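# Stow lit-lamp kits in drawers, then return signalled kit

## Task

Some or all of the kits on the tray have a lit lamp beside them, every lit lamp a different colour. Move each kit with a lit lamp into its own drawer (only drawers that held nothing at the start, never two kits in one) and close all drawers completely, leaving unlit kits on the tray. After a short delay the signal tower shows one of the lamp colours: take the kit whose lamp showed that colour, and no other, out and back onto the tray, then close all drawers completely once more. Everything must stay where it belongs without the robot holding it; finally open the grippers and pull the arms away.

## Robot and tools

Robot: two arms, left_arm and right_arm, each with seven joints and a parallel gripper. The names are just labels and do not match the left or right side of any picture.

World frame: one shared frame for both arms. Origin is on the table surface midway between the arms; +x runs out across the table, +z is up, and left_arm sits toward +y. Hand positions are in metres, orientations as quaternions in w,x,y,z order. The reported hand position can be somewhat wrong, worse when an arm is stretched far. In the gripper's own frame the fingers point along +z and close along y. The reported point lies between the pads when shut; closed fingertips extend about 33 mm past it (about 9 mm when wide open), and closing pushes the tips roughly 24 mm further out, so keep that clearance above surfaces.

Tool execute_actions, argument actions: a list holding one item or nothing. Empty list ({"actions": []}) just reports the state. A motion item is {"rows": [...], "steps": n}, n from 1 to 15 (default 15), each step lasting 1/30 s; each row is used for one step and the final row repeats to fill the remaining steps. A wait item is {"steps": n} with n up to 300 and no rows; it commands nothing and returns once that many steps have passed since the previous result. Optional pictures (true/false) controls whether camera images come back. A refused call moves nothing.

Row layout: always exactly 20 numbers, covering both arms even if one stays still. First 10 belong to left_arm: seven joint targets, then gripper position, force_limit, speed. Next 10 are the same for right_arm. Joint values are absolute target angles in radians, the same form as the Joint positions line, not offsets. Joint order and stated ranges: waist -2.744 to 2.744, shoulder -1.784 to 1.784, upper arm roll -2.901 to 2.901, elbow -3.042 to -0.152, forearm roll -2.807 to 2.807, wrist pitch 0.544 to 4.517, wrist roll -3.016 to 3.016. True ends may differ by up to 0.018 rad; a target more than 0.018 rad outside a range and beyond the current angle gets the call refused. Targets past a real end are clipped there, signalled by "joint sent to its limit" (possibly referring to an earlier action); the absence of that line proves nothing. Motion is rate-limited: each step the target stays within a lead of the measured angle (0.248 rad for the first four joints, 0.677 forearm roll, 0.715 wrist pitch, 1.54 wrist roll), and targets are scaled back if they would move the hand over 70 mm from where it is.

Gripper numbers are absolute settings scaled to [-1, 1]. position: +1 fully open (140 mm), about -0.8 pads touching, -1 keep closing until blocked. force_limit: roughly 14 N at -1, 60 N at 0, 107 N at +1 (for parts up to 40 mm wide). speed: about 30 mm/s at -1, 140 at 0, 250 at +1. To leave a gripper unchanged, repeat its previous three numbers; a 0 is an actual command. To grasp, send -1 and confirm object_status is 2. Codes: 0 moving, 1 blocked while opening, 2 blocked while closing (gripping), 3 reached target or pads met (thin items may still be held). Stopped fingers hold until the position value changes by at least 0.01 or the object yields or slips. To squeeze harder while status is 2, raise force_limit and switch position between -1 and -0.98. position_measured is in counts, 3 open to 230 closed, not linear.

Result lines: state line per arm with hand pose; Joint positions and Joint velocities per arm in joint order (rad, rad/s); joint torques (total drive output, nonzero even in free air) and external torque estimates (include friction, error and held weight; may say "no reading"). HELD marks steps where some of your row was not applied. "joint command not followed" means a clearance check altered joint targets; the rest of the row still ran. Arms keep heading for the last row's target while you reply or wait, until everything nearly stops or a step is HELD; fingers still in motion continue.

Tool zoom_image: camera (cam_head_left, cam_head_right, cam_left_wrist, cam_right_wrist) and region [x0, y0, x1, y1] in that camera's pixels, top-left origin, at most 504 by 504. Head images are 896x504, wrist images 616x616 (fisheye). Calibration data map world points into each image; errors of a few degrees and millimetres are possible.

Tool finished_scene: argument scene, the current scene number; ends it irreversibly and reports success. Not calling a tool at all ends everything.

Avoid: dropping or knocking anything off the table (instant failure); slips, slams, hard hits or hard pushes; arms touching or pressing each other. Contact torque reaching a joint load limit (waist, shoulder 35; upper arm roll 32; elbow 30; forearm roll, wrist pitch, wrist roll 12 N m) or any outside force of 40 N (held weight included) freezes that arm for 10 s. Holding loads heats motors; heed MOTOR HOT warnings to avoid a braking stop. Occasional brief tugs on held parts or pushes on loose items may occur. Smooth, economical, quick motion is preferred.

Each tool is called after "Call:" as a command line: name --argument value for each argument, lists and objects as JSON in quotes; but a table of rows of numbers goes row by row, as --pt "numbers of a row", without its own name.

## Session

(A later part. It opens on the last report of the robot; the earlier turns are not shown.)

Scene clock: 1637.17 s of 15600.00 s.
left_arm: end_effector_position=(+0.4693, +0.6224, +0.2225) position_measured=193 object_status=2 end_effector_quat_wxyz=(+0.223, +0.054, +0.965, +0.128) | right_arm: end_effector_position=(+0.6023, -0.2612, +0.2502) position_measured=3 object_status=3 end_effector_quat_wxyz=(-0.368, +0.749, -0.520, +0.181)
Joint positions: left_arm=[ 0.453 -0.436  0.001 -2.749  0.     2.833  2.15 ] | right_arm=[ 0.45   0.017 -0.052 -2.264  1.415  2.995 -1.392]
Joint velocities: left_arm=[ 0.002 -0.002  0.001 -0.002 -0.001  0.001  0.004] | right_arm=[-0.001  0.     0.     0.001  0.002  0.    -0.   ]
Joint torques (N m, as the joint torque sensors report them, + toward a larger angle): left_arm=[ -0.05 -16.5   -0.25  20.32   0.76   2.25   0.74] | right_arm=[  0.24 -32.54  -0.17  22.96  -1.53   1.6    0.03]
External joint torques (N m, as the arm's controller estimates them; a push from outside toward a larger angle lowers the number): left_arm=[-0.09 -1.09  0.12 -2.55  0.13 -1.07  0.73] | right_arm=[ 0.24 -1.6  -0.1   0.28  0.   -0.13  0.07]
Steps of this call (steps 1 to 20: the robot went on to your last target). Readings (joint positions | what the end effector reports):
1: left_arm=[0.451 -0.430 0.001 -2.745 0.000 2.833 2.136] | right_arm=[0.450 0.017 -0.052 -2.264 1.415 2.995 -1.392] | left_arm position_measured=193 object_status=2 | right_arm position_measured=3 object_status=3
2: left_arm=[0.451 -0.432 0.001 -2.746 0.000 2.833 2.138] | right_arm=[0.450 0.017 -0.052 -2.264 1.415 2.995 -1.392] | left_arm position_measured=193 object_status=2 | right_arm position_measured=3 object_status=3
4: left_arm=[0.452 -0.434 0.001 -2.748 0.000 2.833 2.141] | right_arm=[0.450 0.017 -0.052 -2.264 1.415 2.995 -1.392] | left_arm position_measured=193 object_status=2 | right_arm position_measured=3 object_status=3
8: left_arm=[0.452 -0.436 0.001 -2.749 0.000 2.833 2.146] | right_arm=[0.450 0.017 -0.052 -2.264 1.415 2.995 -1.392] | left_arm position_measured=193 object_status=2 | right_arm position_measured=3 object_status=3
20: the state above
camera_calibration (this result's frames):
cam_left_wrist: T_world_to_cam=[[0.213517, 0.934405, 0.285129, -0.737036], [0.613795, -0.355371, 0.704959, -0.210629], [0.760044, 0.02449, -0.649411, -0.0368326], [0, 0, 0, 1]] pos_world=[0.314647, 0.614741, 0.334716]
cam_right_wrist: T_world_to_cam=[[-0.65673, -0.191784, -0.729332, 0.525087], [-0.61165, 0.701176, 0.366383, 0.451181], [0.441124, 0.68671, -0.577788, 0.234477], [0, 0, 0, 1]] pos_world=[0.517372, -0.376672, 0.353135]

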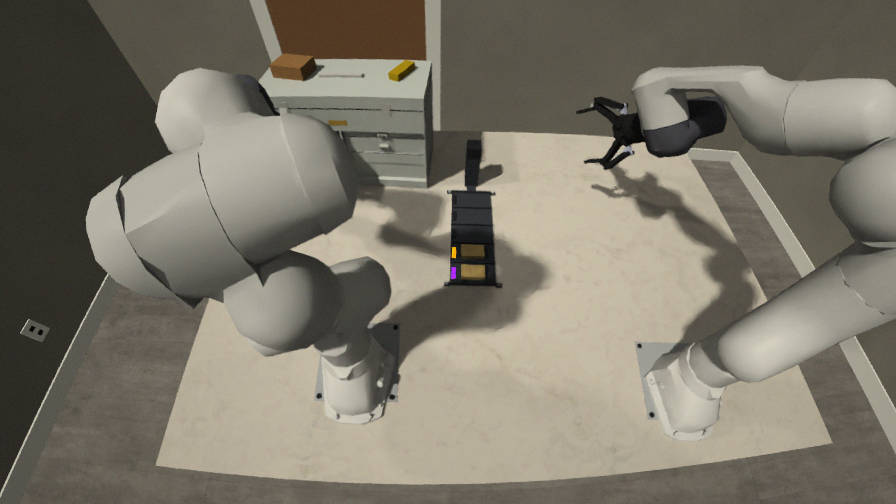

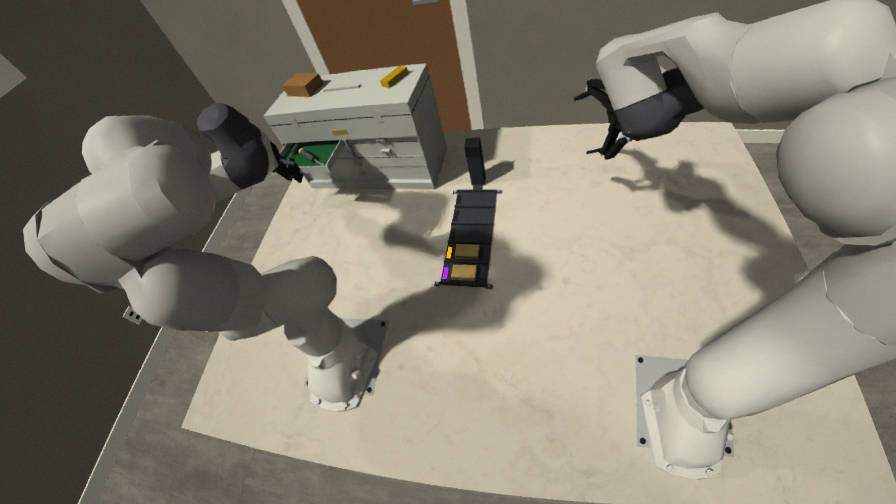

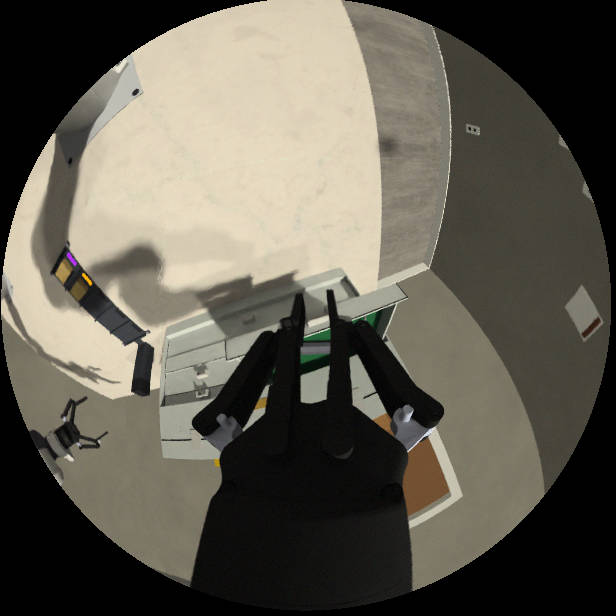

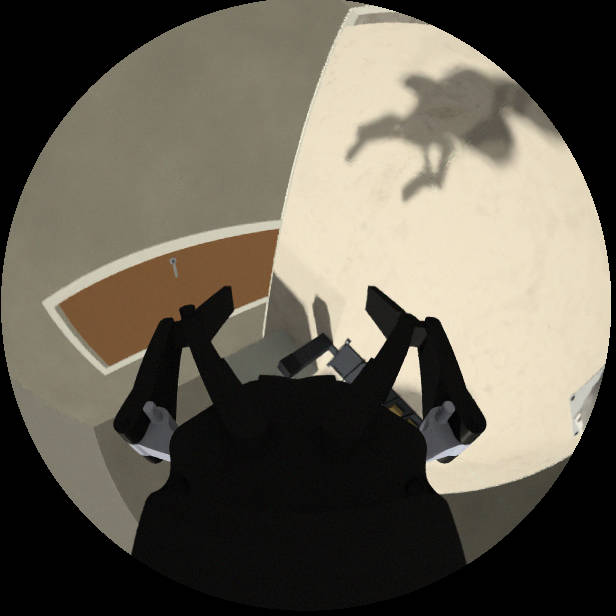

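Call:
execute_actions --actions '[{"rows":[[0.4423,-0.4074,0,-2.7278,0,2.834,2.135,-1,0,-0.5,0.45,0.017,-0.05,-2.264,1.415,2.995,-1.392,1,0,0],[0.4423,-0.4074,0,-2.7278,0,2.836,2.13,-1,0,-0.5,0.45,0.017,-0.05,-2.264,1.415,2.995,-1.392,1,0,0],[0.4332,-0.3776,0,-2.7021,0,2.838,2.125,-1,0,-0.5,0.45,0.017,-0.05,-2.264,1.415,2.995,-1.392,1,0,0],[0.4332,-0.3776,0,-2.7021,0,2.839,2.12,-1,0,-0.5,0.45,0.017,-0.05,-2.264,1.415,2.995,-1.392,1,0,0],[0.4244,-0.3484,0,-2.676,0,2.84,2.115,-1,0,-0.5,0.45,0.017,-0.05,-2.264,1.415,2.995,-1.392,1,0,0],[0.4244,-0.3484,0,-2.676,0,2.841,2.11,-1,0,-0.5,0.45,0.017,-0.05,-2.264,1.415,2.995,-1.392,1,0,0],[0.4159,-0.3196,0,-2.6496,0,2.842,2.105,-1,0,-0.5,0.45,0.017,-0.05,-2.264,1.415,2.995,-1.392,1,0,0],[0.4159,-0.3196,0,-2.6496,0,2.842,2.1,-1,0,-0.5,0.45,0.017,-0.05,-2.264,1.415,2.995,-1.392,1,0,0],[0.4077,-0.2913,0,-2.6227,0,2.842,2.096,-1,0,-0.5,0.45,0.017,-0.05,-2.264,1.415,2.995,-1.392,1,0,0],[0.4077,-0.2913,0,-2.6227,0,2.842,2.092,-1,0,-0.5,0.45,0.017,-0.05,-2.264,1.415,2.995,-1.392,1,0,0],[0.3998,-0.2634,0,-2.5955,0,2.842,2.088,-1,0,-0.5,0.45,0.017,-0.05,-2.264,1.415,2.995,-1.392,1,0,0],[0.3998,-0.2634,0,-2.5955,0,2.842,2.084,-1,0,-0.5,0.45,0.017,-0.05,-2.264,1.415,2.995,-1.392,1,0,0],[0.3921,-0.2358,0,-2.5679,0,2.841,2.08,-1,0,-0.5,0.45,0.017,-0.05,-2.264,1.415,2.995,-1.392,1,0,0],[0.3921,-0.2358,0,-2.5679,0,2.841,2.076,-1,0,-0.5,0.45,0.017,-0.05,-2.264,1.415,2.995,-1.392,1,0,0],[0.3847,-0.2086,0,-2.5399,0,2.84,2.072,-1,0,-0.5,0.45,0.017,-0.05,-2.264,1.415,2.995,-1.392,1,0,0]],"steps":15}]' --pictures false

Call:
execute_actions --actions '[{"rows":[[0.3847,-0.2086,0,-2.5399,0,2.839,2.068,-1,0,-0.5,0.45,0.017,-0.05,-2.264,1.415,2.995,-1.392,1,0,0],[0.3775,-0.1817,0,-2.5116,0,2.838,2.064,-1,0,-0.5,0.45,0.017,-0.05,-2.264,1.415,2.995,-1.392,1,0,0],[0.3775,-0.1817,0,-2.5116,0,2.8365,2.06,-1,0,-0.5,0.45,0.017,-0.05,-2.264,1.415,2.995,-1.392,1,0,0],[0.3705,-0.1551,0,-2.4828,0,2.835,2.056,-1,0,-0.5,0.45,0.017,-0.05,-2.264,1.415,2.995,-1.392,1,0,0],[0.3705,-0.1551,0,-2.4828,0,2.833,2.052,-1,0,-0.5,0.45,0.017,-0.05,-2.264,1.415,2.995,-1.392,1,0,0],[0.3637,-0.1287,0,-2.4536,0,2.8316,2.048,-1,0,-0.5,0.45,0.017,-0.05,-2.264,1.415,2.995,-1.392,1,0,0],[0.3637,-0.1287,0,-2.4536,0,2.8295,2.044,-1,0,-0.5,0.45,0.017,-0.05,-2.264,1.415,2.995,-1.392,1,0,0],[0.3571,-0.1025,0,-2.424,0,2.8275,2.04,-1,0,-0.5,0.45,0.017,-0.05,-2.264,1.415,2.995,-1.392,1,0,0],[0.3571,-0.1025,0,-2.424,0,2.825,2.038,-1,0,-0.5,0.45,0.017,-0.05,-2.264,1.415,2.995,-1.392,1,0,0],[0.3508,-0.0764,0,-2.3939,0,2.823,2.038,-1,0,-0.5,0.45,0.017,-0.05,-2.264,1.415,2.995,-1.392,1,0,0],[0.3508,-0.0764,0,-2.3939,0,2.823,2.038,-1,0,-0.5,0.45,0.017,-0.05,-2.264,1.415,2.995,-1.392,1,0,0],[0.3477,-0.0635,0,-2.3786,0,2.823,2.038,-1,0,-0.5,0.45,0.017,-0.05,-2.264,1.415,2.995,-1.392,1,0,0],[0.346,-0.057,0,-2.371,0,2.823,2.038,-1,0,-0.5,0.45,0.017,-0.05,-2.264,1.415,2.995,-1.392,1,0,0],[0.3445,-0.0506,0,-2.3633,0,2.823,2.038,-1,0,-0.5,0.45,0.017,-0.05,-2.264,1.415,2.995,-1.392,1,0,0],[0.343,-0.043,0,-2.354,0,2.822,2.038,-1,0,-0.5,0.45,0.017,-0.05,-2.264,1.415,2.995,-1.392,1,0,0]],"steps":15}]' --pictures false

Call:
execute_actions --actions '[{"steps":20}]' --pictures false

Scene clock: 1687.50 s of 15600.00 s.
left_arm: end_effector_position=(+0.5331, +0.6197, +0.2217) position_measured=193 object_status=2 end_effector_quat_wxyz=(+0.226, +0.059, +0.966, +0.115) | right_arm: end_effector_position=(+0.6023, -0.2612, +0.2502) position_measured=3 object_status=3 end_effector_quat_wxyz=(-0.368, +0.749, -0.520, +0.181)
Joint positions: left_arm=[ 0.397 -0.248  0.001 -2.575 -0.     2.84   2.105] | right_arm=[ 0.45   0.017 -0.052 -2.264  1.415  2.995 -1.392]
Joint velocities: left_arm=[-0.143  0.466 -0.001  0.453 -0.002 -0.    -0.108] | right_arm=[-0.001 -0.    -0.001 -0.001 -0.     0.001  0.   ]
Joint torques (N m, as the joint torque sensors report them, + toward a larger angle): left_arm=[ -2.2  -20.24  -1.29  22.08   0.91   3.53   0.02] | right_arm=[  0.16 -32.85  -0.11  23.08  -1.52   1.61   0.04]
External joint torques (N m, as the arm's controller estimates them; a push from outside toward a larger angle lowers the number): left_arm=[-2.34  2.72  0.66  1.66  0.07  0.31  0.  ] | right_arm=[ 0.2  -1.87  0.    0.4   0.01 -0.12  0.08]
Steps of this call (steps 1 to 15: the robot went on to your last target; steps 16 to 90: nothing new was sent; then 46.83 s passed at rest; steps 91 to 105: all 15 steps of this action). Readings (joint positions | what the end effector reports):
91: left_arm=[0.451 -0.431 0.001 -2.745 -0.000 2.833 2.150] | right_arm=[0.450 0.017 -0.052 -2.264 1.415 2.995 -1.392] | left_arm position_measured=193 object_status=2 | right_arm position_measured=3 object_status=3
92: left_arm=[0.449 -0.424 0.001 -2.739 -0.000 2.833 2.148] | right_arm=[0.450 0.017 -0.052 -2.264 1.415 2.995 -1.392] | left_arm position_measured=193 object_status=2 | right_arm position_measured=3 object_status=3
94: left_arm=[0.442 -0.402 0.001 -2.719 -0.000 2.834 2.143] | right_arm=[0.450 0.017 -0.052 -2.264 1.415 2.995 -1.392] | left_arm position_measured=193 object_status=2 | right_arm position_measured=3 object_status=3
98: left_arm=[0.426 -0.347 0.001 -2.670 -0.000 2.837 2.130] | right_arm=[0.450 0.017 -0.052 -2.264 1.415 2.995 -1.392] | left_arm position_measured=193 object_status=2 | right_arm position_measured=3 object_status=3
105: the state above

Scene clock: 1688.00 s of 15600.00 s.
left_arm: end_effector_position=(+0.6032, +0.6160, +0.2207) position_measured=193 object_status=2 end_effector_quat_wxyz=(+0.232, +0.059, +0.965, +0.105) | right_arm: end_effector_position=(+0.6023, -0.2612, +0.2502) position_measured=3 object_status=3 end_effector_quat_wxyz=(-0.368, +0.749, -0.520, +0.181)
Joint positions: left_arm=[ 0.348 -0.063  0.    -2.376 -0.     2.828  2.057] | right_arm=[ 0.45   0.017 -0.052 -2.264  1.415  2.995 -1.392]
Joint velocities: left_arm=[-0.062  0.236 -0.001  0.264 -0.    -0.023 -0.053] | right_arm=[ 0.001 -0.001 -0.001  0.     0.     0.     0.   ]
Joint torques (N m, as the joint torque sensors report them, + toward a larger angle): left_arm=[ -0.62 -27.55   0.22  22.11   0.87   2.92  -0.01] | right_arm=[ -0.02 -32.74  -0.29  22.93  -1.55   1.65   0.02]
External joint torques (N m, as the arm's controller estimates them; a push from outside toward a larger angle lowers the number): left_arm=[-1.16  2.35  0.09  0.49  0.26 -0.24 -0.01] | right_arm=[-0.12 -1.85 -0.33  0.24 -0.01 -0.06  0.06]
Steps of this call (steps 1 to 15: all 15 steps of this action). Readings (joint positions | what the end effector reports):
1: left_arm=[0.394 -0.235 0.001 -2.562 -0.000 2.840 2.101] | right_arm=[0.450 0.017 -0.052 -2.264 1.415 2.995 -1.392] | left_arm position_measured=193 object_status=2 | right_arm position_measured=3 object_status=3
2: left_arm=[0.390 -0.221 0.001 -2.548 -0.000 2.839 2.098] | right_arm=[0.450 0.017 -0.052 -2.264 1.415 2.995 -1.392] | left_arm position_measured=193 object_status=2 | right_arm position_measured=3 object_status=3
4: left_arm=[0.382 -0.194 0.001 -2.520 -0.000 2.838 2.090] | right_arm=[0.450 0.017 -0.052 -2.264 1.415 2.995 -1.392] | left_arm position_measured=193 object_status=2 | right_arm position_measured=3 object_status=3
8: left_arm=[0.368 -0.140 0.001 -2.463 -0.000 2.835 2.075] | right_arm=[0.450 0.017 -0.052 -2.264 1.415 2.995 -1.392] | left_arm position_measured=193 object_status=2 | right_arm position_measured=3 object_status=3
15: the state above

Scene clock: 1688.67 s of 15600.00 s.
left_arm: end_effector_position=(+0.6075, +0.6157, +0.2206) position_measured=193 object_status=2 end_effector_quat_wxyz=(+0.231, +0.055, +0.966, +0.102) | right_arm: end_effector_position=(+0.6023, -0.2612, +0.2502) position_measured=3 object_status=3 end_effector_quat_wxyz=(-0.368, +0.749, -0.520, +0.181)
Joint positions: left_arm=[ 0.346 -0.05   0.    -2.358 -0.     2.818  2.046] | right_arm=[ 0.45   0.017 -0.052 -2.264  1.415  2.995 -1.392]
Joint velocities: left_arm=[ 0.    -0.     0.     0.001 -0.001 -0.002 -0.004] | right_arm=[ 0.    -0.001 -0.     0.    -0.    -0.    -0.   ]
Joint torques (N m, as the joint torque sensors report them, + toward a larger angle): left_arm=[ -2.1  -24.23  -0.08  24.67   0.85   4.09  -0.21] | right_arm=[  0.24 -32.66   0.31  23.13  -1.55   1.65   0.03]
External joint torques (N m, as the arm's controller estimates them; a push from outside toward a larger angle lowers the number): left_arm=[-2.14  4.69 -0.07  1.82  0.23  0.8  -0.21] | right_arm=[ 0.19 -1.76  0.33  0.45 -0.01 -0.07  0.07]
Steps of this call (steps 1 to 20: the robot went on to your last target). Readings (joint positions | what the end effector reports):
1: left_arm=[0.347 -0.056 0.000 -2.369 -0.000 2.828 2.055] | right_arm=[0.450 0.017 -0.052 -2.264 1.415 2.995 -1.392] | left_arm position_measured=193 object_status=2 | right_arm position_measured=3 object_status=3
2: left_arm=[0.346 -0.052 0.000 -2.365 -0.000 2.827 2.054] | right_arm=[0.450 0.017 -0.052 -2.264 1.415 2.995 -1.392] | left_arm position_measured=193 object_status=2 | right_arm position_measured=3 object_status=3
4: left_arm=[0.346 -0.051 0.000 -2.361 -0.000 2.823 2.052] | right_arm=[0.450 0.017 -0.052 -2.264 1.415 2.995 -1.392] | left_arm position_measured=193 object_status=2 | right_arm position_measured=3 object_status=3
8: left_arm=[0.346 -0.050 0.000 -2.359 -0.000 2.819 2.049] | right_arm=[0.450 0.017 -0.052 -2.264 1.415 2.995 -1.392] | left_arm position_measured=193 object_status=2 | right_arm position_measured=3 object_status=3
20: the state above

Call:
execute_actions --actions '[{"rows":[[0.345,-0.0506,0,-2.3633,0,2.823,2.038,0,0,0,0.45,0.017,-0.05,-2.264,1.415,2.995,-1.392,1,0,0],[0.345,-0.0506,0,-2.3633,0,2.823,2.038,0,0,0,0.45,0.017,-0.05,-2.264,1.415,2.995,-1.392,1,0,0],[0.345,-0.0506,0,-2.3633,0,2.823,2.038,0,0,0,0.45,0.017,-0.05,-2.264,1.415,2.995,-1.392,1,0,0],[0.345,-0.0506,0,-2.3633,0,2.823,2.038,0,0,0,0.45,0.017,-0.05,-2.264,1.415,2.995,-1.392,1,0,0],[0.345,-0.0506,0,-2.3633,0,2.823,2.038,0,0,0,0.45,0.017,-0.05,-2.264,1.415,2.995,-1.392,1,0,0],[0.345,-0.0506,0,-2.3633,0,2.823,2.038,0,0,0,0.45,0.017,-0.05,-2.264,1.415,2.995,-1.392,1,0,0],[0.3657,-0.1287,0,-2.4536,0,2.835,2.059,0,0,0,0.45,0.017,-0.05,-2.264,1.415,2.995,-1.392,1,0,0],[0.3657,-0.1287,0,-2.4536,0,2.835,2.059,0,0,0,0.45,0.017,-0.05,-2.264,1.415,2.995,-1.392,1,0,0],[0.3657,-0.1287,0,-2.4536,0,2.835,2.059,0,0,0,0.45,0.017,-0.05,-2.264,1.415,2.995,-1.392,1,0,0],[0.3657,-0.1287,0,-2.4536,0,2.835,2.059,0,0,0,0.45,0.017,-0.05,-2.264,1.415,2.995,-1.392,1,0,0],[0.3657,-0.1287,0,-2.4536,0,2.835,2.059,0,0,0,0.45,0.017,-0.05,-2.264,1.415,2.995,-1.392,1,0,0],[0.3657,-0.0763,0,-2.4801,0,2.918,2.059,0,0,0,0.45,0.017,-0.05,-2.264,1.415,2.995,-1.392,1,0,0]],"steps":15}]' --pictures false

Call:
execute_actions --actions '[{"steps":25}]' --pictures false

Call:
execute_actions --actions '[{"rows":[[0.357,-0.051,0,-2.4501,0,2.909,2.05,0,0,0,0.45,0.017,-0.05,-2.264,1.415,2.995,-1.392,1,0,0],[0.357,-0.051,0,-2.4501,0,2.909,2.05,0,0,0,0.45,0.017,-0.05,-2.264,1.415,2.995,-1.392,1,0,0],[0.357,-0.051,0,-2.4501,0,2.909,2.05,0,0,0,0.45,0.017,-0.05,-2.264,1.415,2.995,-1.392,1,0,0],[0.35,-0.026,0,-2.4197,0,2.9037,2.04,0,0,0,0.45,0.017,-0.05,-2.264,1.415,2.995,-1.392,1,0,0],[0.35,-0.026,0,-2.4197,0,2.9037,2.04,0,0,0,0.45,0.017,-0.05,-2.264,1.415,2.995,-1.392,1,0,0],[0.35,-0.026,0,-2.4197,0,2.9037,2.04,0,0,0,0.45,0.017,-0.05,-2.264,1.415,2.995,-1.392,1,0,0],[0.343,-0.0012,0,-2.3889,0,2.8977,2.038,0,0,0,0.45,0.017,-0.05,-2.264,1.415,2.995,-1.392,1,0,0]],"steps":15}]' --pictures false

Call:
execute_actions --actions '[{"steps":15}]'

Scene clock: 1727.97 s of 15600.00 s.
left_arm: end_effector_position=(+0.5742, +0.6136, +0.1942) position_measured=129 object_status=0 end_effector_quat_wxyz=(+0.222, +0.050, +0.969, +0.101) | right_arm: end_effector_position=(+0.6023, -0.2612, +0.2502) position_measured=3 object_status=3 end_effector_quat_wxyz=(-0.368, +0.749, -0.520, +0.181)
Joint positions: left_arm=[ 0.363 -0.088 -0.001 -2.47  -0.     2.874  2.049] | right_arm=[ 0.45   0.017 -0.052 -2.264  1.415  2.995 -1.392]
Joint velocities: left_arm=[-0.001  0.22   0.001 -0.182 -0.     0.209  0.01 ] | right_arm=[-0.001 -0.001  0.     0.    -0.001  0.    -0.   ]
Joint torques (N m, as the joint torque sensors report them, + toward a larger angle): left_arm=[  1.15 -31.02   0.43  24.34   0.86   4.78   0.41] | right_arm=[  0.38 -32.92  -0.28  23.21  -1.52   1.63   0.02]
External joint torques (N m, as the arm's controller estimates them; a push from outside toward a larger angle lowers the number): left_arm=[ 1.11  1.07  0.51 -1.54  0.25  0.83  0.41] | right_arm=[ 0.33 -1.94 -0.26  0.49  0.02 -0.09  0.06]
Steps of this call (steps 1 to 15: the robot went on to your last target; steps 16 to 90: nothing new was sent; then 35.80 s passed at rest; steps 91 to 105: all 15 steps of this action). Readings (joint positions | what the end effector reports):
91: left_arm=[0.346 -0.051 0.000 -2.359 -0.000 2.817 2.045] | right_arm=[0.450 0.017 -0.052 -2.264 1.415 2.995 -1.392] | left_arm position_measured=193 object_status=0 | right_arm position_measured=3 object_status=3
92: left_arm=[0.346 -0.051 0.000 -2.360 -0.000 2.818 2.045] | right_arm=[0.450 0.017 -0.052 -2.264 1.415 2.995 -1.392] | left_arm position_measured=192 object_status=0 | right_arm position_measured=3 object_status=3
94: left_arm=[0.346 -0.051 0.000 -2.361 -0.000 2.818 2.045] | right_arm=[0.450 0.017 -0.052 -2.264 1.415 2.995 -1.392] | left_arm position_measured=172 object_status=0 | right_arm position_measured=3 object_status=3
98: left_arm=[0.352 -0.088 -0.001 -2.409 -0.000 2.823 2.046] | right_arm=[0.450 0.017 -0.052 -2.264 1.415 2.995 -1.392] | left_arm position_measured=141 object_status=0 | right_arm position_measured=3 object_status=3
105: the state above

Scene clock: 1728.80 s of 15600.00 s.
left_arm: end_effector_position=(+0.5770, +0.6147, +0.1906) position_measured=129 object_status=3 end_effector_quat_wxyz=(+0.229, +0.051, +0.966, +0.105) | right_arm: end_effector_position=(+0.6023, -0.2612, +0.2502) position_measured=3 object_status=3 end_effector_quat_wxyz=(-0.368, +0.749, -0.520, +0.181)
Joint positions: left_arm=[ 0.363 -0.076 -0.001 -2.48  -0.     2.913  2.052] | right_arm=[ 0.45   0.017 -0.052 -2.264  1.415  2.995 -1.392]
Joint velocities: left_arm=[-0.    -0.001  0.001  0.    -0.     0.001  0.001] | right_arm=[ 0.    -0.001  0.    -0.001  0.    -0.    -0.   ]
Joint torques (N m, as the joint torque sensors report them, + toward a larger angle): left_arm=[  0.6  -26.17   1.12  21.65   0.78   4.09   0.46] | right_arm=[  0.26 -32.84  -0.26  22.9   -1.51   1.63   0.01]
External joint torques (N m, as the arm's controller estimates them; a push from outside toward a larger angle lowers the number): left_arm=[ 0.66  0.89  1.26 -0.26  0.2   0.79  0.46] | right_arm=[ 0.19 -1.82 -0.28  0.15  0.03 -0.09  0.05]
Steps of this call (steps 1 to 25: the robot went on to your last target). Readings (joint positions | what the end effector reports):
1: left_arm=[0.363 -0.082 -0.001 -2.475 -0.000 2.881 2.050] | right_arm=[0.450 0.017 -0.052 -2.264 1.415 2.995 -1.392] | left_arm position_measured=129 object_status=3 | right_arm position_measured=3 object_status=3
2: left_arm=[0.363 -0.078 -0.001 -2.478 -0.000 2.886 2.050] | right_arm=[0.450 0.017 -0.052 -2.264 1.415 2.995 -1.392] | left_arm position_measured=129 object_status=3 | right_arm position_measured=3 object_status=3
4: left_arm=[0.363 -0.076 -0.001 -2.480 -0.000 2.894 2.050] | right_arm=[0.450 0.017 -0.052 -2.264 1.415 2.995 -1.392] | left_arm position_measured=129 object_status=3 | right_arm position_measured=3 object_status=3
8: left_arm=[0.363 -0.076 -0.001 -2.480 -0.000 2.905 2.051] | right_arm=[0.450 0.017 -0.052 -2.264 1.415 2.995 -1.392] | left_arm position_measured=129 object_status=3 | right_arm position_measured=3 object_status=3
25: the state above

Scene clock: 1729.30 s of 15600.00 s.
left_arm: end_effector_position=(+0.6070, +0.6152, +0.1921) position_measured=129 object_status=3 end_effector_quat_wxyz=(+0.233, +0.056, +0.965, +0.103) | right_arm: end_effector_position=(+0.6023, -0.2612, +0.2502) position_measured=3 object_status=3 end_effector_quat_wxyz=(-0.368, +0.749, -0.520, +0.181)
Joint positions: left_arm=[ 0.346 -0.004 -0.    -2.391 -0.     2.904  2.047] | right_arm=[ 0.45   0.017 -0.052 -2.264  1.415  2.995 -1.392]
Joint velocities: left_arm=[-0.001  0.005  0.001  0.012 -0.    -0.01  -0.006] | right_arm=[ 0.001  0.001  0.001 -0.     0.    -0.    -0.001]
Joint torques (N m, as the joint torque sensors report them, + toward a larger angle): left_arm=[ -1.49 -28.13   1.24  22.98   0.81   2.82  -0.36] | right_arm=[  0.45 -32.71   0.08  22.85  -1.53   1.66   0.04]
External joint torques (N m, as the arm's controller estimates them; a push from outside toward a larger angle lowers the number): left_arm=[-1.55  1.85  1.18  0.89  0.23 -0.49 -0.36] | right_arm=[ 0.39 -1.93  0.08  0.24  0.01 -0.05  0.08]
Steps of this call (steps 1 to 15: all 15 steps of this action). Readings (joint positions | what the end effector reports):
1: left_arm=[0.363 -0.071 -0.001 -2.473 -0.000 2.913 2.052] | right_arm=[0.450 0.017 -0.052 -2.264 1.415 2.995 -1.392] | left_arm position_measured=129 object_status=3 | right_arm position_measured=3 object_status=3
2: left_arm=[0.362 -0.065 -0.001 -2.466 -0.000 2.913 2.052] | right_arm=[0.450 0.017 -0.052 -2.264 1.415 2.995 -1.392] | left_arm position_measured=129 object_status=3 | right_arm position_measured=3 object_status=3
4: left_arm=[0.359 -0.052 -0.000 -2.450 -0.000 2.912 2.052] | right_arm=[0.450 0.017 -0.052 -2.264 1.415 2.995 -1.392] | left_arm position_measured=129 object_status=3 | right_arm position_measured=3 object_status=3
8: left_arm=[0.351 -0.019 -0.000 -2.410 -0.000 2.908 2.049] | right_arm=[0.450 0.017 -0.052 -2.264 1.415 2.995 -1.392] | left_arm position_measured=129 object_status=3 | right_arm position_measured=3 object_status=3
15: the state above

Scene clock: 1729.80 s of 15600.00 s.
left_arm: end_effector_position=(+0.6071, +0.6152, +0.1921) position_measured=129 object_status=3 end_effector_quat_wxyz=(+0.233, +0.055, +0.965, +0.103) | right_arm: end_effector_position=(+0.6023, -0.2612, +0.2502) position_measured=3 object_status=3 end_effector_quat_wxyz=(-0.368, +0.749, -0.520, +0.181)
Joint positions: left_arm=[ 0.346 -0.003 -0.    -2.39  -0.     2.902  2.045] | right_arm=[ 0.45   0.017 -0.052 -2.264  1.415  2.995 -1.392]
Joint velocities: left_arm=[ 0.002  0.001 -0.002 -0.    -0.     0.    -0.002] | right_arm=[ 0.001  0.001  0.001  0.001 -0.     0.    -0.   ]
Joint torques (N m, as the joint torque sensors report them, + toward a larger angle): left_arm=[ -2.58 -28.02   0.37  22.76   0.8    2.72  -0.17] | right_arm=[  0.16 -32.88  -0.18  23.01  -1.52   1.61   0.04]
External joint torques (N m, as the arm's controller estimates them; a push from outside toward a larger angle lowers the number): left_arm=[-2.61  1.7   0.34  0.72  0.22 -0.57 -0.17] | right_arm=[ 0.16 -1.92 -0.12  0.29  0.02 -0.12  0.08]
Steps of this call (steps 1 to 15: the robot went on to your last target). Readings (joint positions | what the end effector reports):
1: left_arm=[0.346 -0.004 -0.000 -2.391 -0.000 2.903 2.047] | right_arm=[0.450 0.017 -0.052 -2.264 1.415 2.995 -1.392] | left_arm position_measured=129 object_status=3 | right_arm position_measured=3 object_status=3
2: left_arm=[0.346 -0.003 -0.000 -2.391 -0.000 2.903 2.047] | right_arm=[0.450 0.017 -0.052 -2.264 1.415 2.995 -1.392] | left_arm position_measured=129 object_status=3 | right_arm position_measured=3 object_status=3
4: left_arm=[0.346 -0.003 -0.000 -2.391 -0.000 2.903 2.046] | right_arm=[0.450 0.017 -0.052 -2.264 1.415 2.995 -1.392] | left_arm position_measured=129 object_status=3 | right_arm position_measured=3 object_status=3
8: left_arm=[0.346 -0.003 -0.000 -2.391 -0.000 2.902 2.046] | right_arm=[0.450 0.017 -0.052 -2.264 1.415 2.995 -1.392] | left_arm position_measured=129 object_status=3 | right_arm position_measured=3 object_status=3
15: the state above
All arms were judged still, so your last target was given up. Only a new action makes them travel on or press farther. Fingers that are still opening or closing keep moving.
camera_calibration (this result's frames):
cam_left_wrist: T_world_to_cam=[[0.224537, 0.943783, 0.242605, -0.755323], [0.596306, -0.329982, 0.7318, -0.286451], [0.770716, -0.0196496, -0.636876, -0.142879], [0, 0, 0, 1]] pos_world=[0.45053, 0.61553, 0.301874]
cam_right_wrist: T_world_to_cam=[[-0.656728, -0.191788, -0.729332, 0.525085], [-0.611655, 0.701172, 0.366383, 0.451179], [0.441119, 0.686714, -0.577787, 0.234478], [0, 0, 0, 1]] pos_world=[0.517371, -0.376668, 0.353136]

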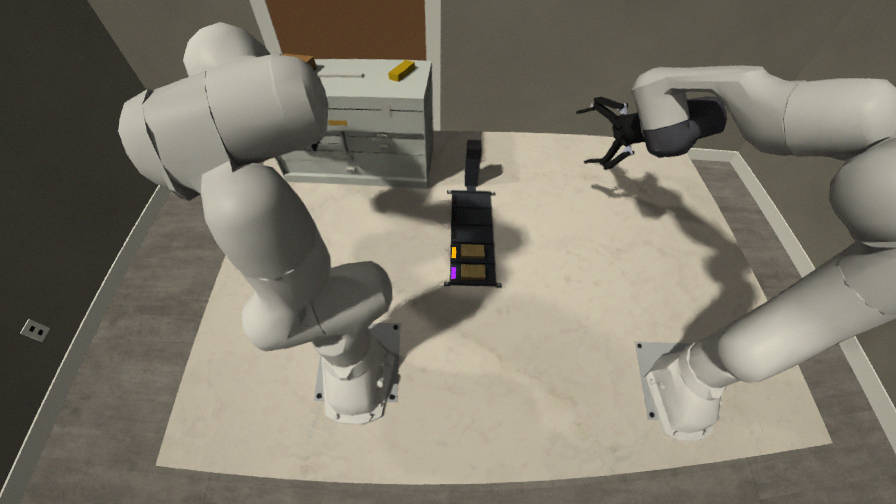

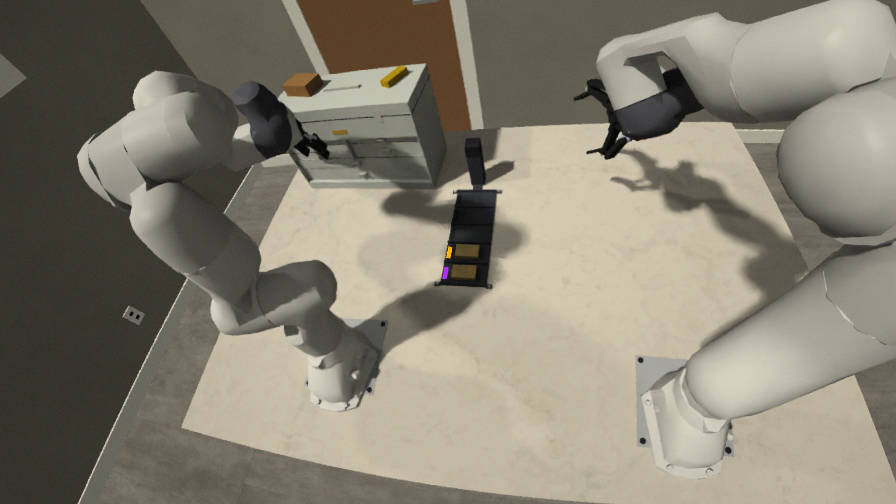

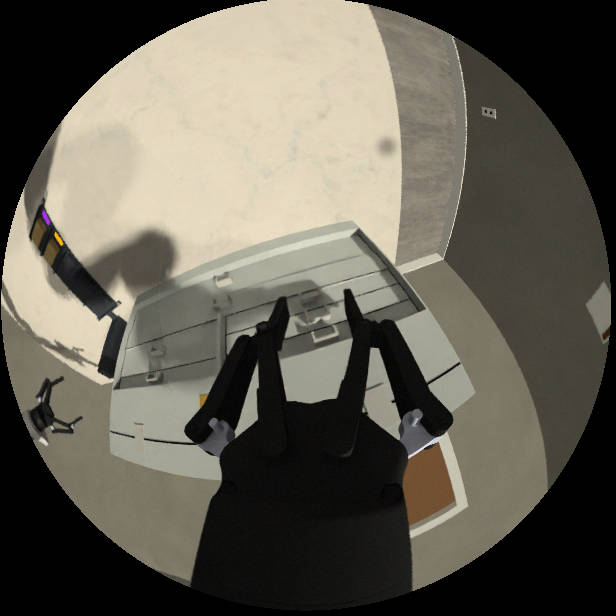

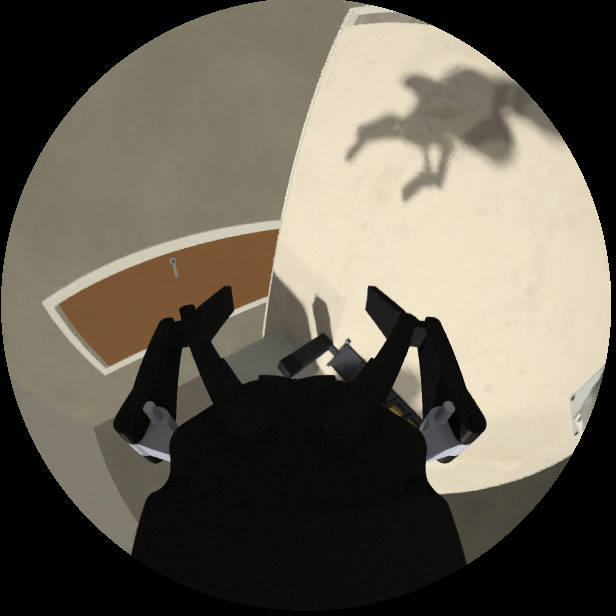

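Good. Grip and pull.

Call:
execute_actions --actions '[{"rows":[[0.343,-0.0012,0,-2.3889,0,2.8977,2.038,-1,0,-0.5,0.45,0.017,-0.05,-2.264,1.415,2.995,-1.392,1,0,0]],"steps":15}]' --pictures false

Call:
execute_actions --actions '[{"steps":12}]' --pictures false

Call:
execute_actions --actions '[{"rows":[[0.3528,-0.026,0,-2.4197,0,2.907,2.06,-1,0,-0.5,0.45,0.017,-0.05,-2.264,1.415,2.995,-1.392,1,0,0],[0.3528,-0.026,0,-2.4197,0,2.91,2.064,-1,0,-0.5,0.45,0.017,-0.05,-2.264,1.415,2.995,-1.392,1,0,0],[0.3591,-0.051,0,-2.4501,0,2.913,2.068,-1,0,-0.5,0.45,0.017,-0.05,-2.264,1.415,2.995,-1.392,1,0,0],[0.3591,-0.051,0,-2.4501,0,2.915,2.072,-1,0,-0.5,0.45,0.017,-0.05,-2.264,1.415,2.995,-1.392,1,0,0],[0.3657,-0.0763,0,-2.4801,0,2.918,2.076,-1,0,-0.5,0.45,0.017,-0.05,-2.264,1.415,2.995,-1.392,1,0,0],[0.3657,-0.0763,0,-2.4801,0,2.92,2.08,-1,0,-0.5,0.45,0.017,-0.05,-2.264,1.415,2.995,-1.392,1,0,0],[0.3725,-0.1017,0,-2.5097,0,2.9216,2.084,-1,0,-0.5,0.45,0.017,-0.05,-2.264,1.415,2.995,-1.392,1,0,0],[0.3725,-0.1017,0,-2.5097,0,2.923,2.088,-1,0,-0.5,0.45,0.017,-0.05,-2.264,1.415,2.995,-1.392,1,0,0],[0.3795,-0.1273,0,-2.5389,0,2.9244,2.092,-1,0,-0.5,0.45,0.017,-0.05,-2.264,1.415,2.995,-1.392,1,0,0],[0.3795,-0.1273,0,-2.5389,0,2.9256,2.096,-1,0,-0.5,0.45,0.017,-0.05,-2.264,1.415,2.995,-1.392,1,0,0],[0.3867,-0.1532,0,-2.5676,0,2.9268,2.1,-1,0,-0.5,0.45,0.017,-0.05,-2.264,1.415,2.995,-1.392,1,0,0],[0.3867,-0.1532,0,-2.5676,0,2.9276,2.104,-1,0,-0.5,0.45,0.017,-0.05,-2.264,1.415,2.995,-1.392,1,0,0],[0.3941,-0.1793,0,-2.5961,0,2.9284,2.108,-1,0,-0.5,0.45,0.017,-0.05,-2.264,1.415,2.995,-1.392,1,0,0],[0.3941,-0.1793,0,-2.5961,0,2.929,2.112,-1,0,-0.5,0.45,0.017,-0.05,-2.264,1.415,2.995,-1.392,1,0,0],[0.4018,-0.2058,0,-2.6242,0,2.9293,2.116,-1,0,-0.5,0.45,0.017,-0.05,-2.264,1.415,2.995,-1.392,1,0,0]],"steps":15}]' --pictures false

Call:
execute_actions --actions '[{"rows":[[0.4018,-0.2058,0,-2.6242,0,2.9295,2.12,-1,0,-0.5,0.45,0.017,-0.05,-2.264,1.415,2.995,-1.392,1,0,0],[0.4097,-0.2326,0,-2.6519,0,2.9295,2.125,-1,0,-0.5,0.45,0.017,-0.05,-2.264,1.415,2.995,-1.392,1,0,0],[0.4097,-0.2326,0,-2.6519,0,2.929,2.13,-1,0,-0.5,0.45,0.017,-0.05,-2.264,1.415,2.995,-1.392,1,0,0],[0.4179,-0.2598,0,-2.6793,0,2.9288,2.135,-1,0,-0.5,0.45,0.017,-0.05,-2.264,1.415,2.995,-1.392,1,0,0],[0.4179,-0.2598,0,-2.6793,0,2.928,2.14,-1,0,-0.5,0.45,0.017,-0.05,-2.264,1.415,2.995,-1.392,1,0,0],[0.4264,-0.2876,0,-2.7064,0,2.9273,2.145,-1,0,-0.5,0.45,0.017,-0.05,-2.264,1.415,2.995,-1.392,1,0,0],[0.4264,-0.2876,0,-2.7064,0,2.926,2.15,-1,0,-0.5,0.45,0.017,-0.05,-2.264,1.415,2.995,-1.392,1,0,0],[0.4352,-0.3158,0,-2.7331,0,2.9249,2.155,-1,0,-0.5,0.45,0.017,-0.05,-2.264,1.415,2.995,-1.392,1,0,0],[0.4352,-0.3158,0,-2.7331,0,2.923,2.16,-1,0,-0.5,0.45,0.017,-0.05,-2.264,1.415,2.995,-1.392,1,0,0],[0.4443,-0.3446,0,-2.7595,0,2.9216,2.16,-1,0,-0.5,0.45,0.017,-0.05,-2.264,1.415,2.995,-1.392,1,0,0],[0.4443,-0.3446,0,-2.7595,0,2.9216,2.16,-1,0,-0.5,0.45,0.017,-0.05,-2.264,1.415,2.995,-1.392,1,0,0],[0.4536,-0.3739,0,-2.7855,0,2.9216,2.16,-1,0,-0.5,0.45,0.017,-0.05,-2.264,1.415,2.995,-1.392,1,0,0]],"steps":15}]' --pictures false

Call:
execute_actions --actions '[{"steps":20}]'

Scene clock: 1774.47 s of 15600.00 s.
left_arm: end_effector_position=(+0.6072, +0.6153, +0.1922) position_measured=192 object_status=0 end_effector_quat_wxyz=(+0.233, +0.055, +0.965, +0.103) | right_arm: end_effector_position=(+0.6023, -0.2612, +0.2502) position_measured=3 object_status=3 end_effector_quat_wxyz=(-0.368, +0.749, -0.520, +0.181)
Joint positions: left_arm=[ 0.346 -0.003 -0.    -2.39  -0.     2.901  2.044] | right_arm=[ 0.45   0.017 -0.052 -2.264  1.415  2.995 -1.392]
Joint velocities: left_arm=[-0.    -0.001 -0.001  0.001  0.002 -0.    -0.003] | right_arm=[ 0.001  0.    -0.002 -0.    -0.     0.     0.002]
Joint torques (N m, as the joint torque sensors report them, + toward a larger angle): left_arm=[ -2.07 -28.56   0.26  22.19   0.76   2.91  -0.22] | right_arm=[  0.31 -32.54   0.07  23.11  -1.52   1.68   0.04]
External joint torques (N m, as the arm's controller estimates them; a push from outside toward a larger angle lowers the number): left_arm=[-1.96  1.1   0.31  0.19  0.17 -0.32 -0.21] | right_arm=[ 0.33 -1.69  0.16  0.43  0.01 -0.05  0.08]
Steps of this call (steps 1 to 90: nothing new was sent; then 41.17 s passed at rest; steps 91 to 105: all 15 steps of this action). Readings (joint positions | what the end effector reports):
91: left_arm=[0.346 -0.003 -0.000 -2.390 -0.000 2.902 2.045] | right_arm=[0.450 0.017 -0.052 -2.264 1.415 2.995 -1.392] | left_arm position_measured=129 object_status=0 | right_arm position_measured=3 object_status=3
92: left_arm=[0.346 -0.003 -0.000 -2.390 -0.000 2.902 2.045] | right_arm=[0.450 0.017 -0.052 -2.264 1.415 2.995 -1.392] | left_arm position_measured=132 object_status=0 | right_arm position_measured=3 object_status=3
94: left_arm=[0.346 -0.003 -0.000 -2.390 -0.000 2.902 2.045] | right_arm=[0.450 0.017 -0.052 -2.264 1.415 2.995 -1.392] | left_arm position_measured=142 object_status=0 | right_arm position_measured=3 object_status=3
98: left_arm=[0.346 -0.003 -0.000 -2.390 -0.000 2.902 2.045] | right_arm=[0.450 0.017 -0.052 -2.264 1.415 2.995 -1.392] | left_arm position_measured=160 object_status=0 | right_arm position_measured=3 object_status=3
105: the state above

Scene clock: 1774.87 s of 15600.00 s.
left_arm: end_effector_position=(+0.6072, +0.6153, +0.1922) position_measured=193 object_status=2 end_effector_quat_wxyz=(+0.233, +0.055, +0.966, +0.103) | right_arm: end_effector_position=(+0.6023, -0.2612, +0.2502) position_measured=3 object_status=3 end_effector_quat_wxyz=(-0.368, +0.749, -0.520, +0.181)
Joint positions: left_arm=[ 0.346 -0.003 -0.    -2.39  -0.     2.901  2.044] | right_arm=[ 0.45   0.017 -0.052 -2.264  1.415  2.995 -1.392]
Joint velocities: left_arm=[-0.    -0.     0.    -0.    -0.001 -0.     0.   ] | right_arm=[0.    0.001 0.001 0.001 0.001 0.    0.001]
Joint torques (N m, as the joint torque sensors report them, + toward a larger angle): left_arm=[ -2.37 -28.18   0.14  21.6    0.87   2.8   -0.27] | right_arm=[ -0.04 -33.03   0.08  23.25  -1.57   1.61   0.05]
External joint torques (N m, as the arm's controller estimates them; a push from outside toward a larger angle lowers the number): left_arm=[-2.42  1.6   0.1  -0.48  0.29 -0.51 -0.27] | right_arm=[-0.1  -2.2   0.08  0.61 -0.03 -0.11  0.1 ]
Steps of this call (steps 1 to 12: the robot went on to your last target). Readings (joint positions | what the end effector reports):
1: left_arm=[0.346 -0.003 -0.000 -2.390 -0.000 2.901 2.044] | right_arm=[0.450 0.017 -0.052 -2.264 1.415 2.995 -1.392] | left_arm position_measured=193 object_status=0 | right_arm position_measured=3 object_status=3
2: left_arm=[0.346 -0.003 -0.000 -2.390 -0.000 2.901 2.044] | right_arm=[0.450 0.017 -0.052 -2.264 1.415 2.995 -1.392] | left_arm position_measured=193 object_status=0 | right_arm position_measured=3 object_status=3
4: left_arm=[0.346 -0.003 -0.000 -2.390 -0.000 2.901 2.044] | right_arm=[0.450 0.017 -0.052 -2.264 1.415 2.995 -1.392] | left_arm position_measured=193 object_status=0 | right_arm position_measured=3 object_status=3
8: left_arm=[0.346 -0.003 -0.000 -2.390 -0.000 2.901 2.044] | right_arm=[0.450 0.017 -0.052 -2.264 1.415 2.995 -1.392] | left_arm position_measured=193 object_status=2 | right_arm position_measured=3 object_status=3
12: the state above

Scene clock: 1775.37 s of 15600.00 s.
left_arm: end_effector_position=(+0.5413, +0.6186, +0.1932) position_measured=193 object_status=2 end_effector_quat_wxyz=(+0.228, +0.050, +0.966, +0.112) | right_arm: end_effector_position=(+0.6023, -0.2612, +0.2502) position_measured=3 object_status=3 end_effector_quat_wxyz=(-0.368, +0.749, -0.520, +0.181)
Joint positions: left_arm=[ 0.391 -0.171  0.    -2.583 -0.     2.926  2.08 ] | right_arm=[ 0.45   0.017 -0.052 -2.264  1.415  2.995 -1.392]
Joint velocities: left_arm=[ 0.14  -0.441  0.001 -0.47  -0.     0.028  0.095] | right_arm=[-0.    -0.     0.001  0.001  0.     0.001 -0.   ]
Joint torques (N m, as the joint torque sensors report them, + toward a larger angle): left_arm=[ -0.6  -22.75  -1.31  20.46   0.83   3.26   0.55] | right_arm=[  0.35 -32.48   0.09  23.03  -1.55   1.64   0.04]
External joint torques (N m, as the arm's controller estimates them; a push from outside toward a larger angle lowers the number): left_arm=[-0.58 -0.59 -2.92 -3.27  0.53 -0.38  0.56] | right_arm=[ 0.3  -1.5   0.11  0.3  -0.01 -0.09  0.08]
Steps of this call (steps 1 to 15: all 15 steps of this action). Readings (joint positions | what the end effector reports):
1: left_arm=[0.347 -0.008 -0.000 -2.396 -0.000 2.903 2.045] | right_arm=[0.450 0.017 -0.052 -2.264 1.415 2.995 -1.392] | left_arm position_measured=193 object_status=2 | right_arm position_measured=3 object_status=3
2: left_arm=[0.348 -0.014 -0.000 -2.403 -0.000 2.904 2.046] | right_arm=[0.450 0.017 -0.052 -2.264 1.415 2.995 -1.392] | left_arm position_measured=193 object_status=2 | right_arm position_measured=3 object_status=3
4: left_arm=[0.353 -0.033 -0.000 -2.426 -0.000 2.908 2.049] | right_arm=[0.450 0.017 -0.052 -2.264 1.415 2.995 -1.392] | left_arm position_measured=193 object_status=2 | right_arm position_measured=3 object_status=3
8: left_arm=[0.366 -0.081 0.000 -2.482 -0.000 2.915 2.058] | right_arm=[0.450 0.017 -0.052 -2.264 1.415 2.995 -1.392] | left_arm position_measured=193 object_status=2 | right_arm position_measured=3 object_status=3
15: the state above

Scene clock: 1775.87 s of 15600.00 s.
left_arm: end_effector_position=(+0.4725, +0.6218, +0.1943) position_measured=193 object_status=2 end_effector_quat_wxyz=(+0.224, +0.047, +0.965, +0.126) | right_arm: end_effector_position=(+0.6023, -0.2612, +0.2502) position_measured=3 object_status=3 end_effector_quat_wxyz=(-0.368, +0.749, -0.520, +0.181)
Joint positions: left_arm=[ 0.449 -0.364  0.    -2.773 -0.     2.928  2.132] | right_arm=[ 0.45   0.017 -0.052 -2.264  1.415  2.995 -1.392]
Joint velocities: left_arm=[ 0.043 -0.13  -0.001 -0.124 -0.001  0.     0.064] | right_arm=[-0.001  0.     0.     0.001  0.     0.     0.002]
Joint torques (N m, as the joint torque sensors report them, + toward a larger angle): left_arm=[  0.64 -15.99   0.32  19.63   0.81   2.47   0.66] | right_arm=[  0.38 -32.61  -0.16  22.96  -1.55   1.64   0.04]
External joint torques (N m, as the arm's controller estimates them; a push from outside toward a larger angle lowers the number): left_arm=[ 1.27 -0.83  1.3  -2.7   0.12 -0.8   0.65] | right_arm=[ 0.45 -1.65 -0.03  0.22 -0.01 -0.1   0.08]
Steps of this call (steps 1 to 15: all 15 steps of this action). Readings (joint positions | what the end effector reports):
1: left_arm=[0.395 -0.184 0.000 -2.596 -0.000 2.926 2.083] | right_arm=[0.450 0.017 -0.052 -2.264 1.415 2.995 -1.392] | left_arm position_measured=193 object_status=2 | right_arm position_measured=3 object_status=3
2: left_arm=[0.398 -0.198 0.000 -2.611 -0.000 2.927 2.086] | right_arm=[0.450 0.017 -0.052 -2.264 1.415 2.995 -1.392] | left_arm position_measured=193 object_status=2 | right_arm position_measured=3 object_status=3
4: left_arm=[0.406 -0.225 0.000 -2.639 -0.000 2.928 2.094] | right_arm=[0.450 0.017 -0.052 -2.264 1.415 2.995 -1.392] | left_arm position_measured=193 object_status=2 | right_arm position_measured=3 object_status=3
8: left_arm=[0.423 -0.279 0.000 -2.693 -0.000 2.929 2.110] | right_arm=[0.450 0.017 -0.052 -2.264 1.415 2.995 -1.392] | left_arm position_measured=193 object_status=2 | right_arm position_measured=3 object_status=3
15: the state above

Scene clock: 1776.53 s of 15600.00 s.
left_arm: end_effector_position=(+0.4695, +0.6221, +0.1944) position_measured=193 object_status=2 end_effector_quat_wxyz=(+0.223, +0.052, +0.965, +0.128) | right_arm: end_effector_position=(+0.6023, -0.2612, +0.2502) position_measured=3 object_status=3 end_effector_quat_wxyz=(-0.368, +0.749, -0.520, +0.181)
Joint positions: left_arm=[ 0.452 -0.373  0.    -2.781 -0.     2.928  2.146] | right_arm=[ 0.45   0.017 -0.052 -2.264  1.415  2.995 -1.392]
Joint velocities: left_arm=[-0.    -0.001 -0.002 -0.001  0.001 -0.001  0.004] | right_arm=[ 0.001 -0.     0.001 -0.001 -0.     0.    -0.001]
Joint torques (N m, as the joint torque sensors report them, + toward a larger angle): left_arm=[  0.28 -16.89   0.06  19.2    0.75   2.33   0.69] | right_arm=[  0.24 -32.49   0.26  23.43  -1.55   1.63  -0.01]
External joint torques (N m, as the arm's controller estimates them; a push from outside toward a larger angle lowers the number): left_arm=[ 0.34 -0.38  0.49 -2.58  0.17 -0.97  0.69] | right_arm=[ 0.2  -1.59  0.28  0.79 -0.01 -0.09  0.03]
Steps of this call (steps 1 to 20: the robot went on to your last target). Readings (joint positions | what the end effector reports):
1: left_arm=[0.450 -0.367 0.000 -2.776 -0.000 2.928 2.134] | right_arm=[0.450 0.017 -0.052 -2.264 1.415 2.995 -1.392] | left_arm position_measured=193 object_status=2 | right_arm position_measured=3 object_status=3
2: left_arm=[0.451 -0.369 0.000 -2.778 -0.000 2.928 2.136] | right_arm=[0.450 0.017 -0.052 -2.264 1.415 2.995 -1.392] | left_arm position_measured=193 object_status=2 | right_arm position_measured=3 object_status=3
4: left_arm=[0.451 -0.371 0.000 -2.780 -0.000 2.928 2.139] | right_arm=[0.450 0.017 -0.052 -2.264 1.415 2.995 -1.392] | left_arm position_measured=193 object_status=2 | right_arm position_measured=3 object_status=3
8: left_arm=[0.452 -0.372 0.000 -2.781 -0.000 2.928 2.142] | right_arm=[0.450 0.017 -0.052 -2.264 1.415 2.995 -1.392] | left_arm position_measured=193 object_status=2 | right_arm position_measured=3 object_status=3
20: the state above
camera_calibration (this result's frames):
cam_left_wrist: T_world_to_cam=[[0.210497, 0.935527, 0.283689, -0.727722], [0.614105, -0.352328, 0.706215, -0.193347], [0.760635, 0.0255581, -0.648676, -0.0563603], [0, 0, 0, 1]] pos_world=[0.314788, 0.614123, 0.306432]
cam_right_wrist: T_world_to_cam=[[-0.656728, -0.191788, -0.729332, 0.525085], [-0.611655, 0.701172, 0.366383, 0.451179], [0.441119, 0.686714, -0.577787, 0.234478], [0, 0, 0, 1]] pos_world=[0.517371, -0.376668, 0.353136]

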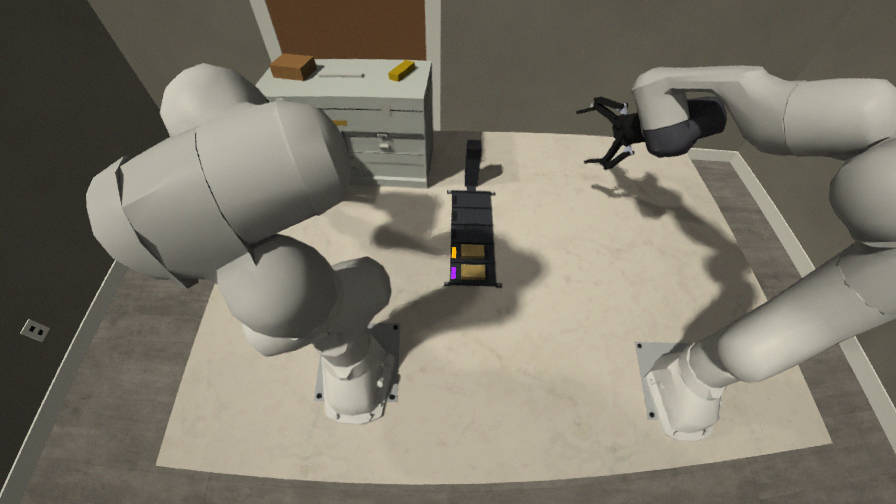

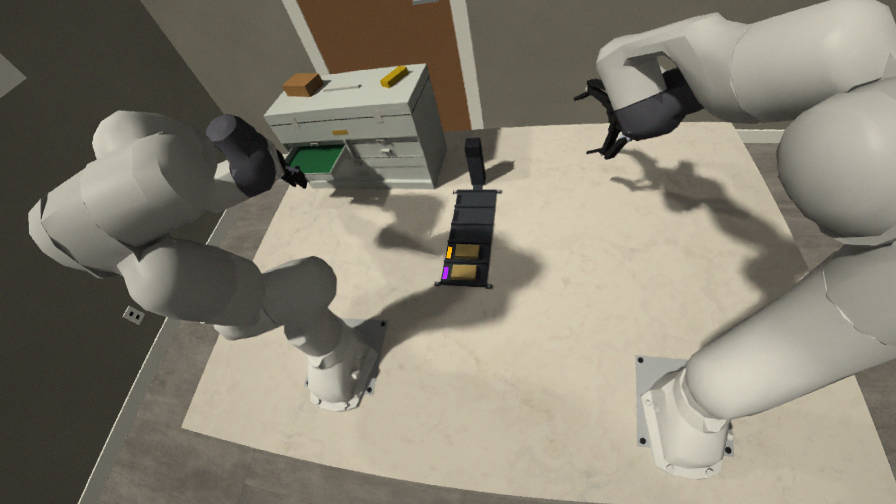

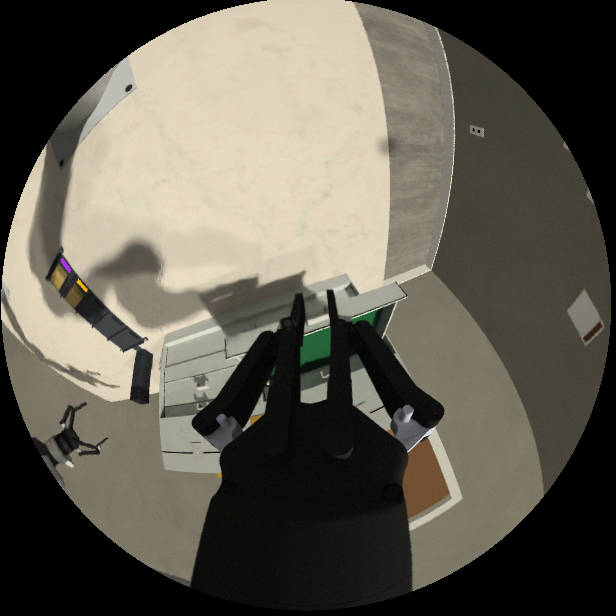

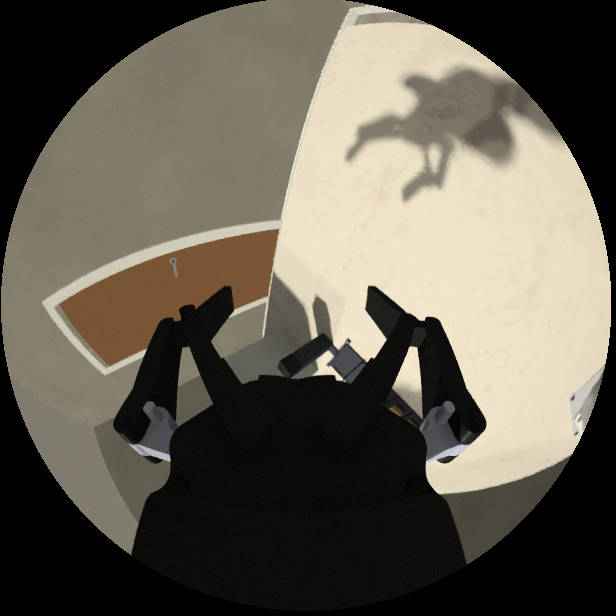

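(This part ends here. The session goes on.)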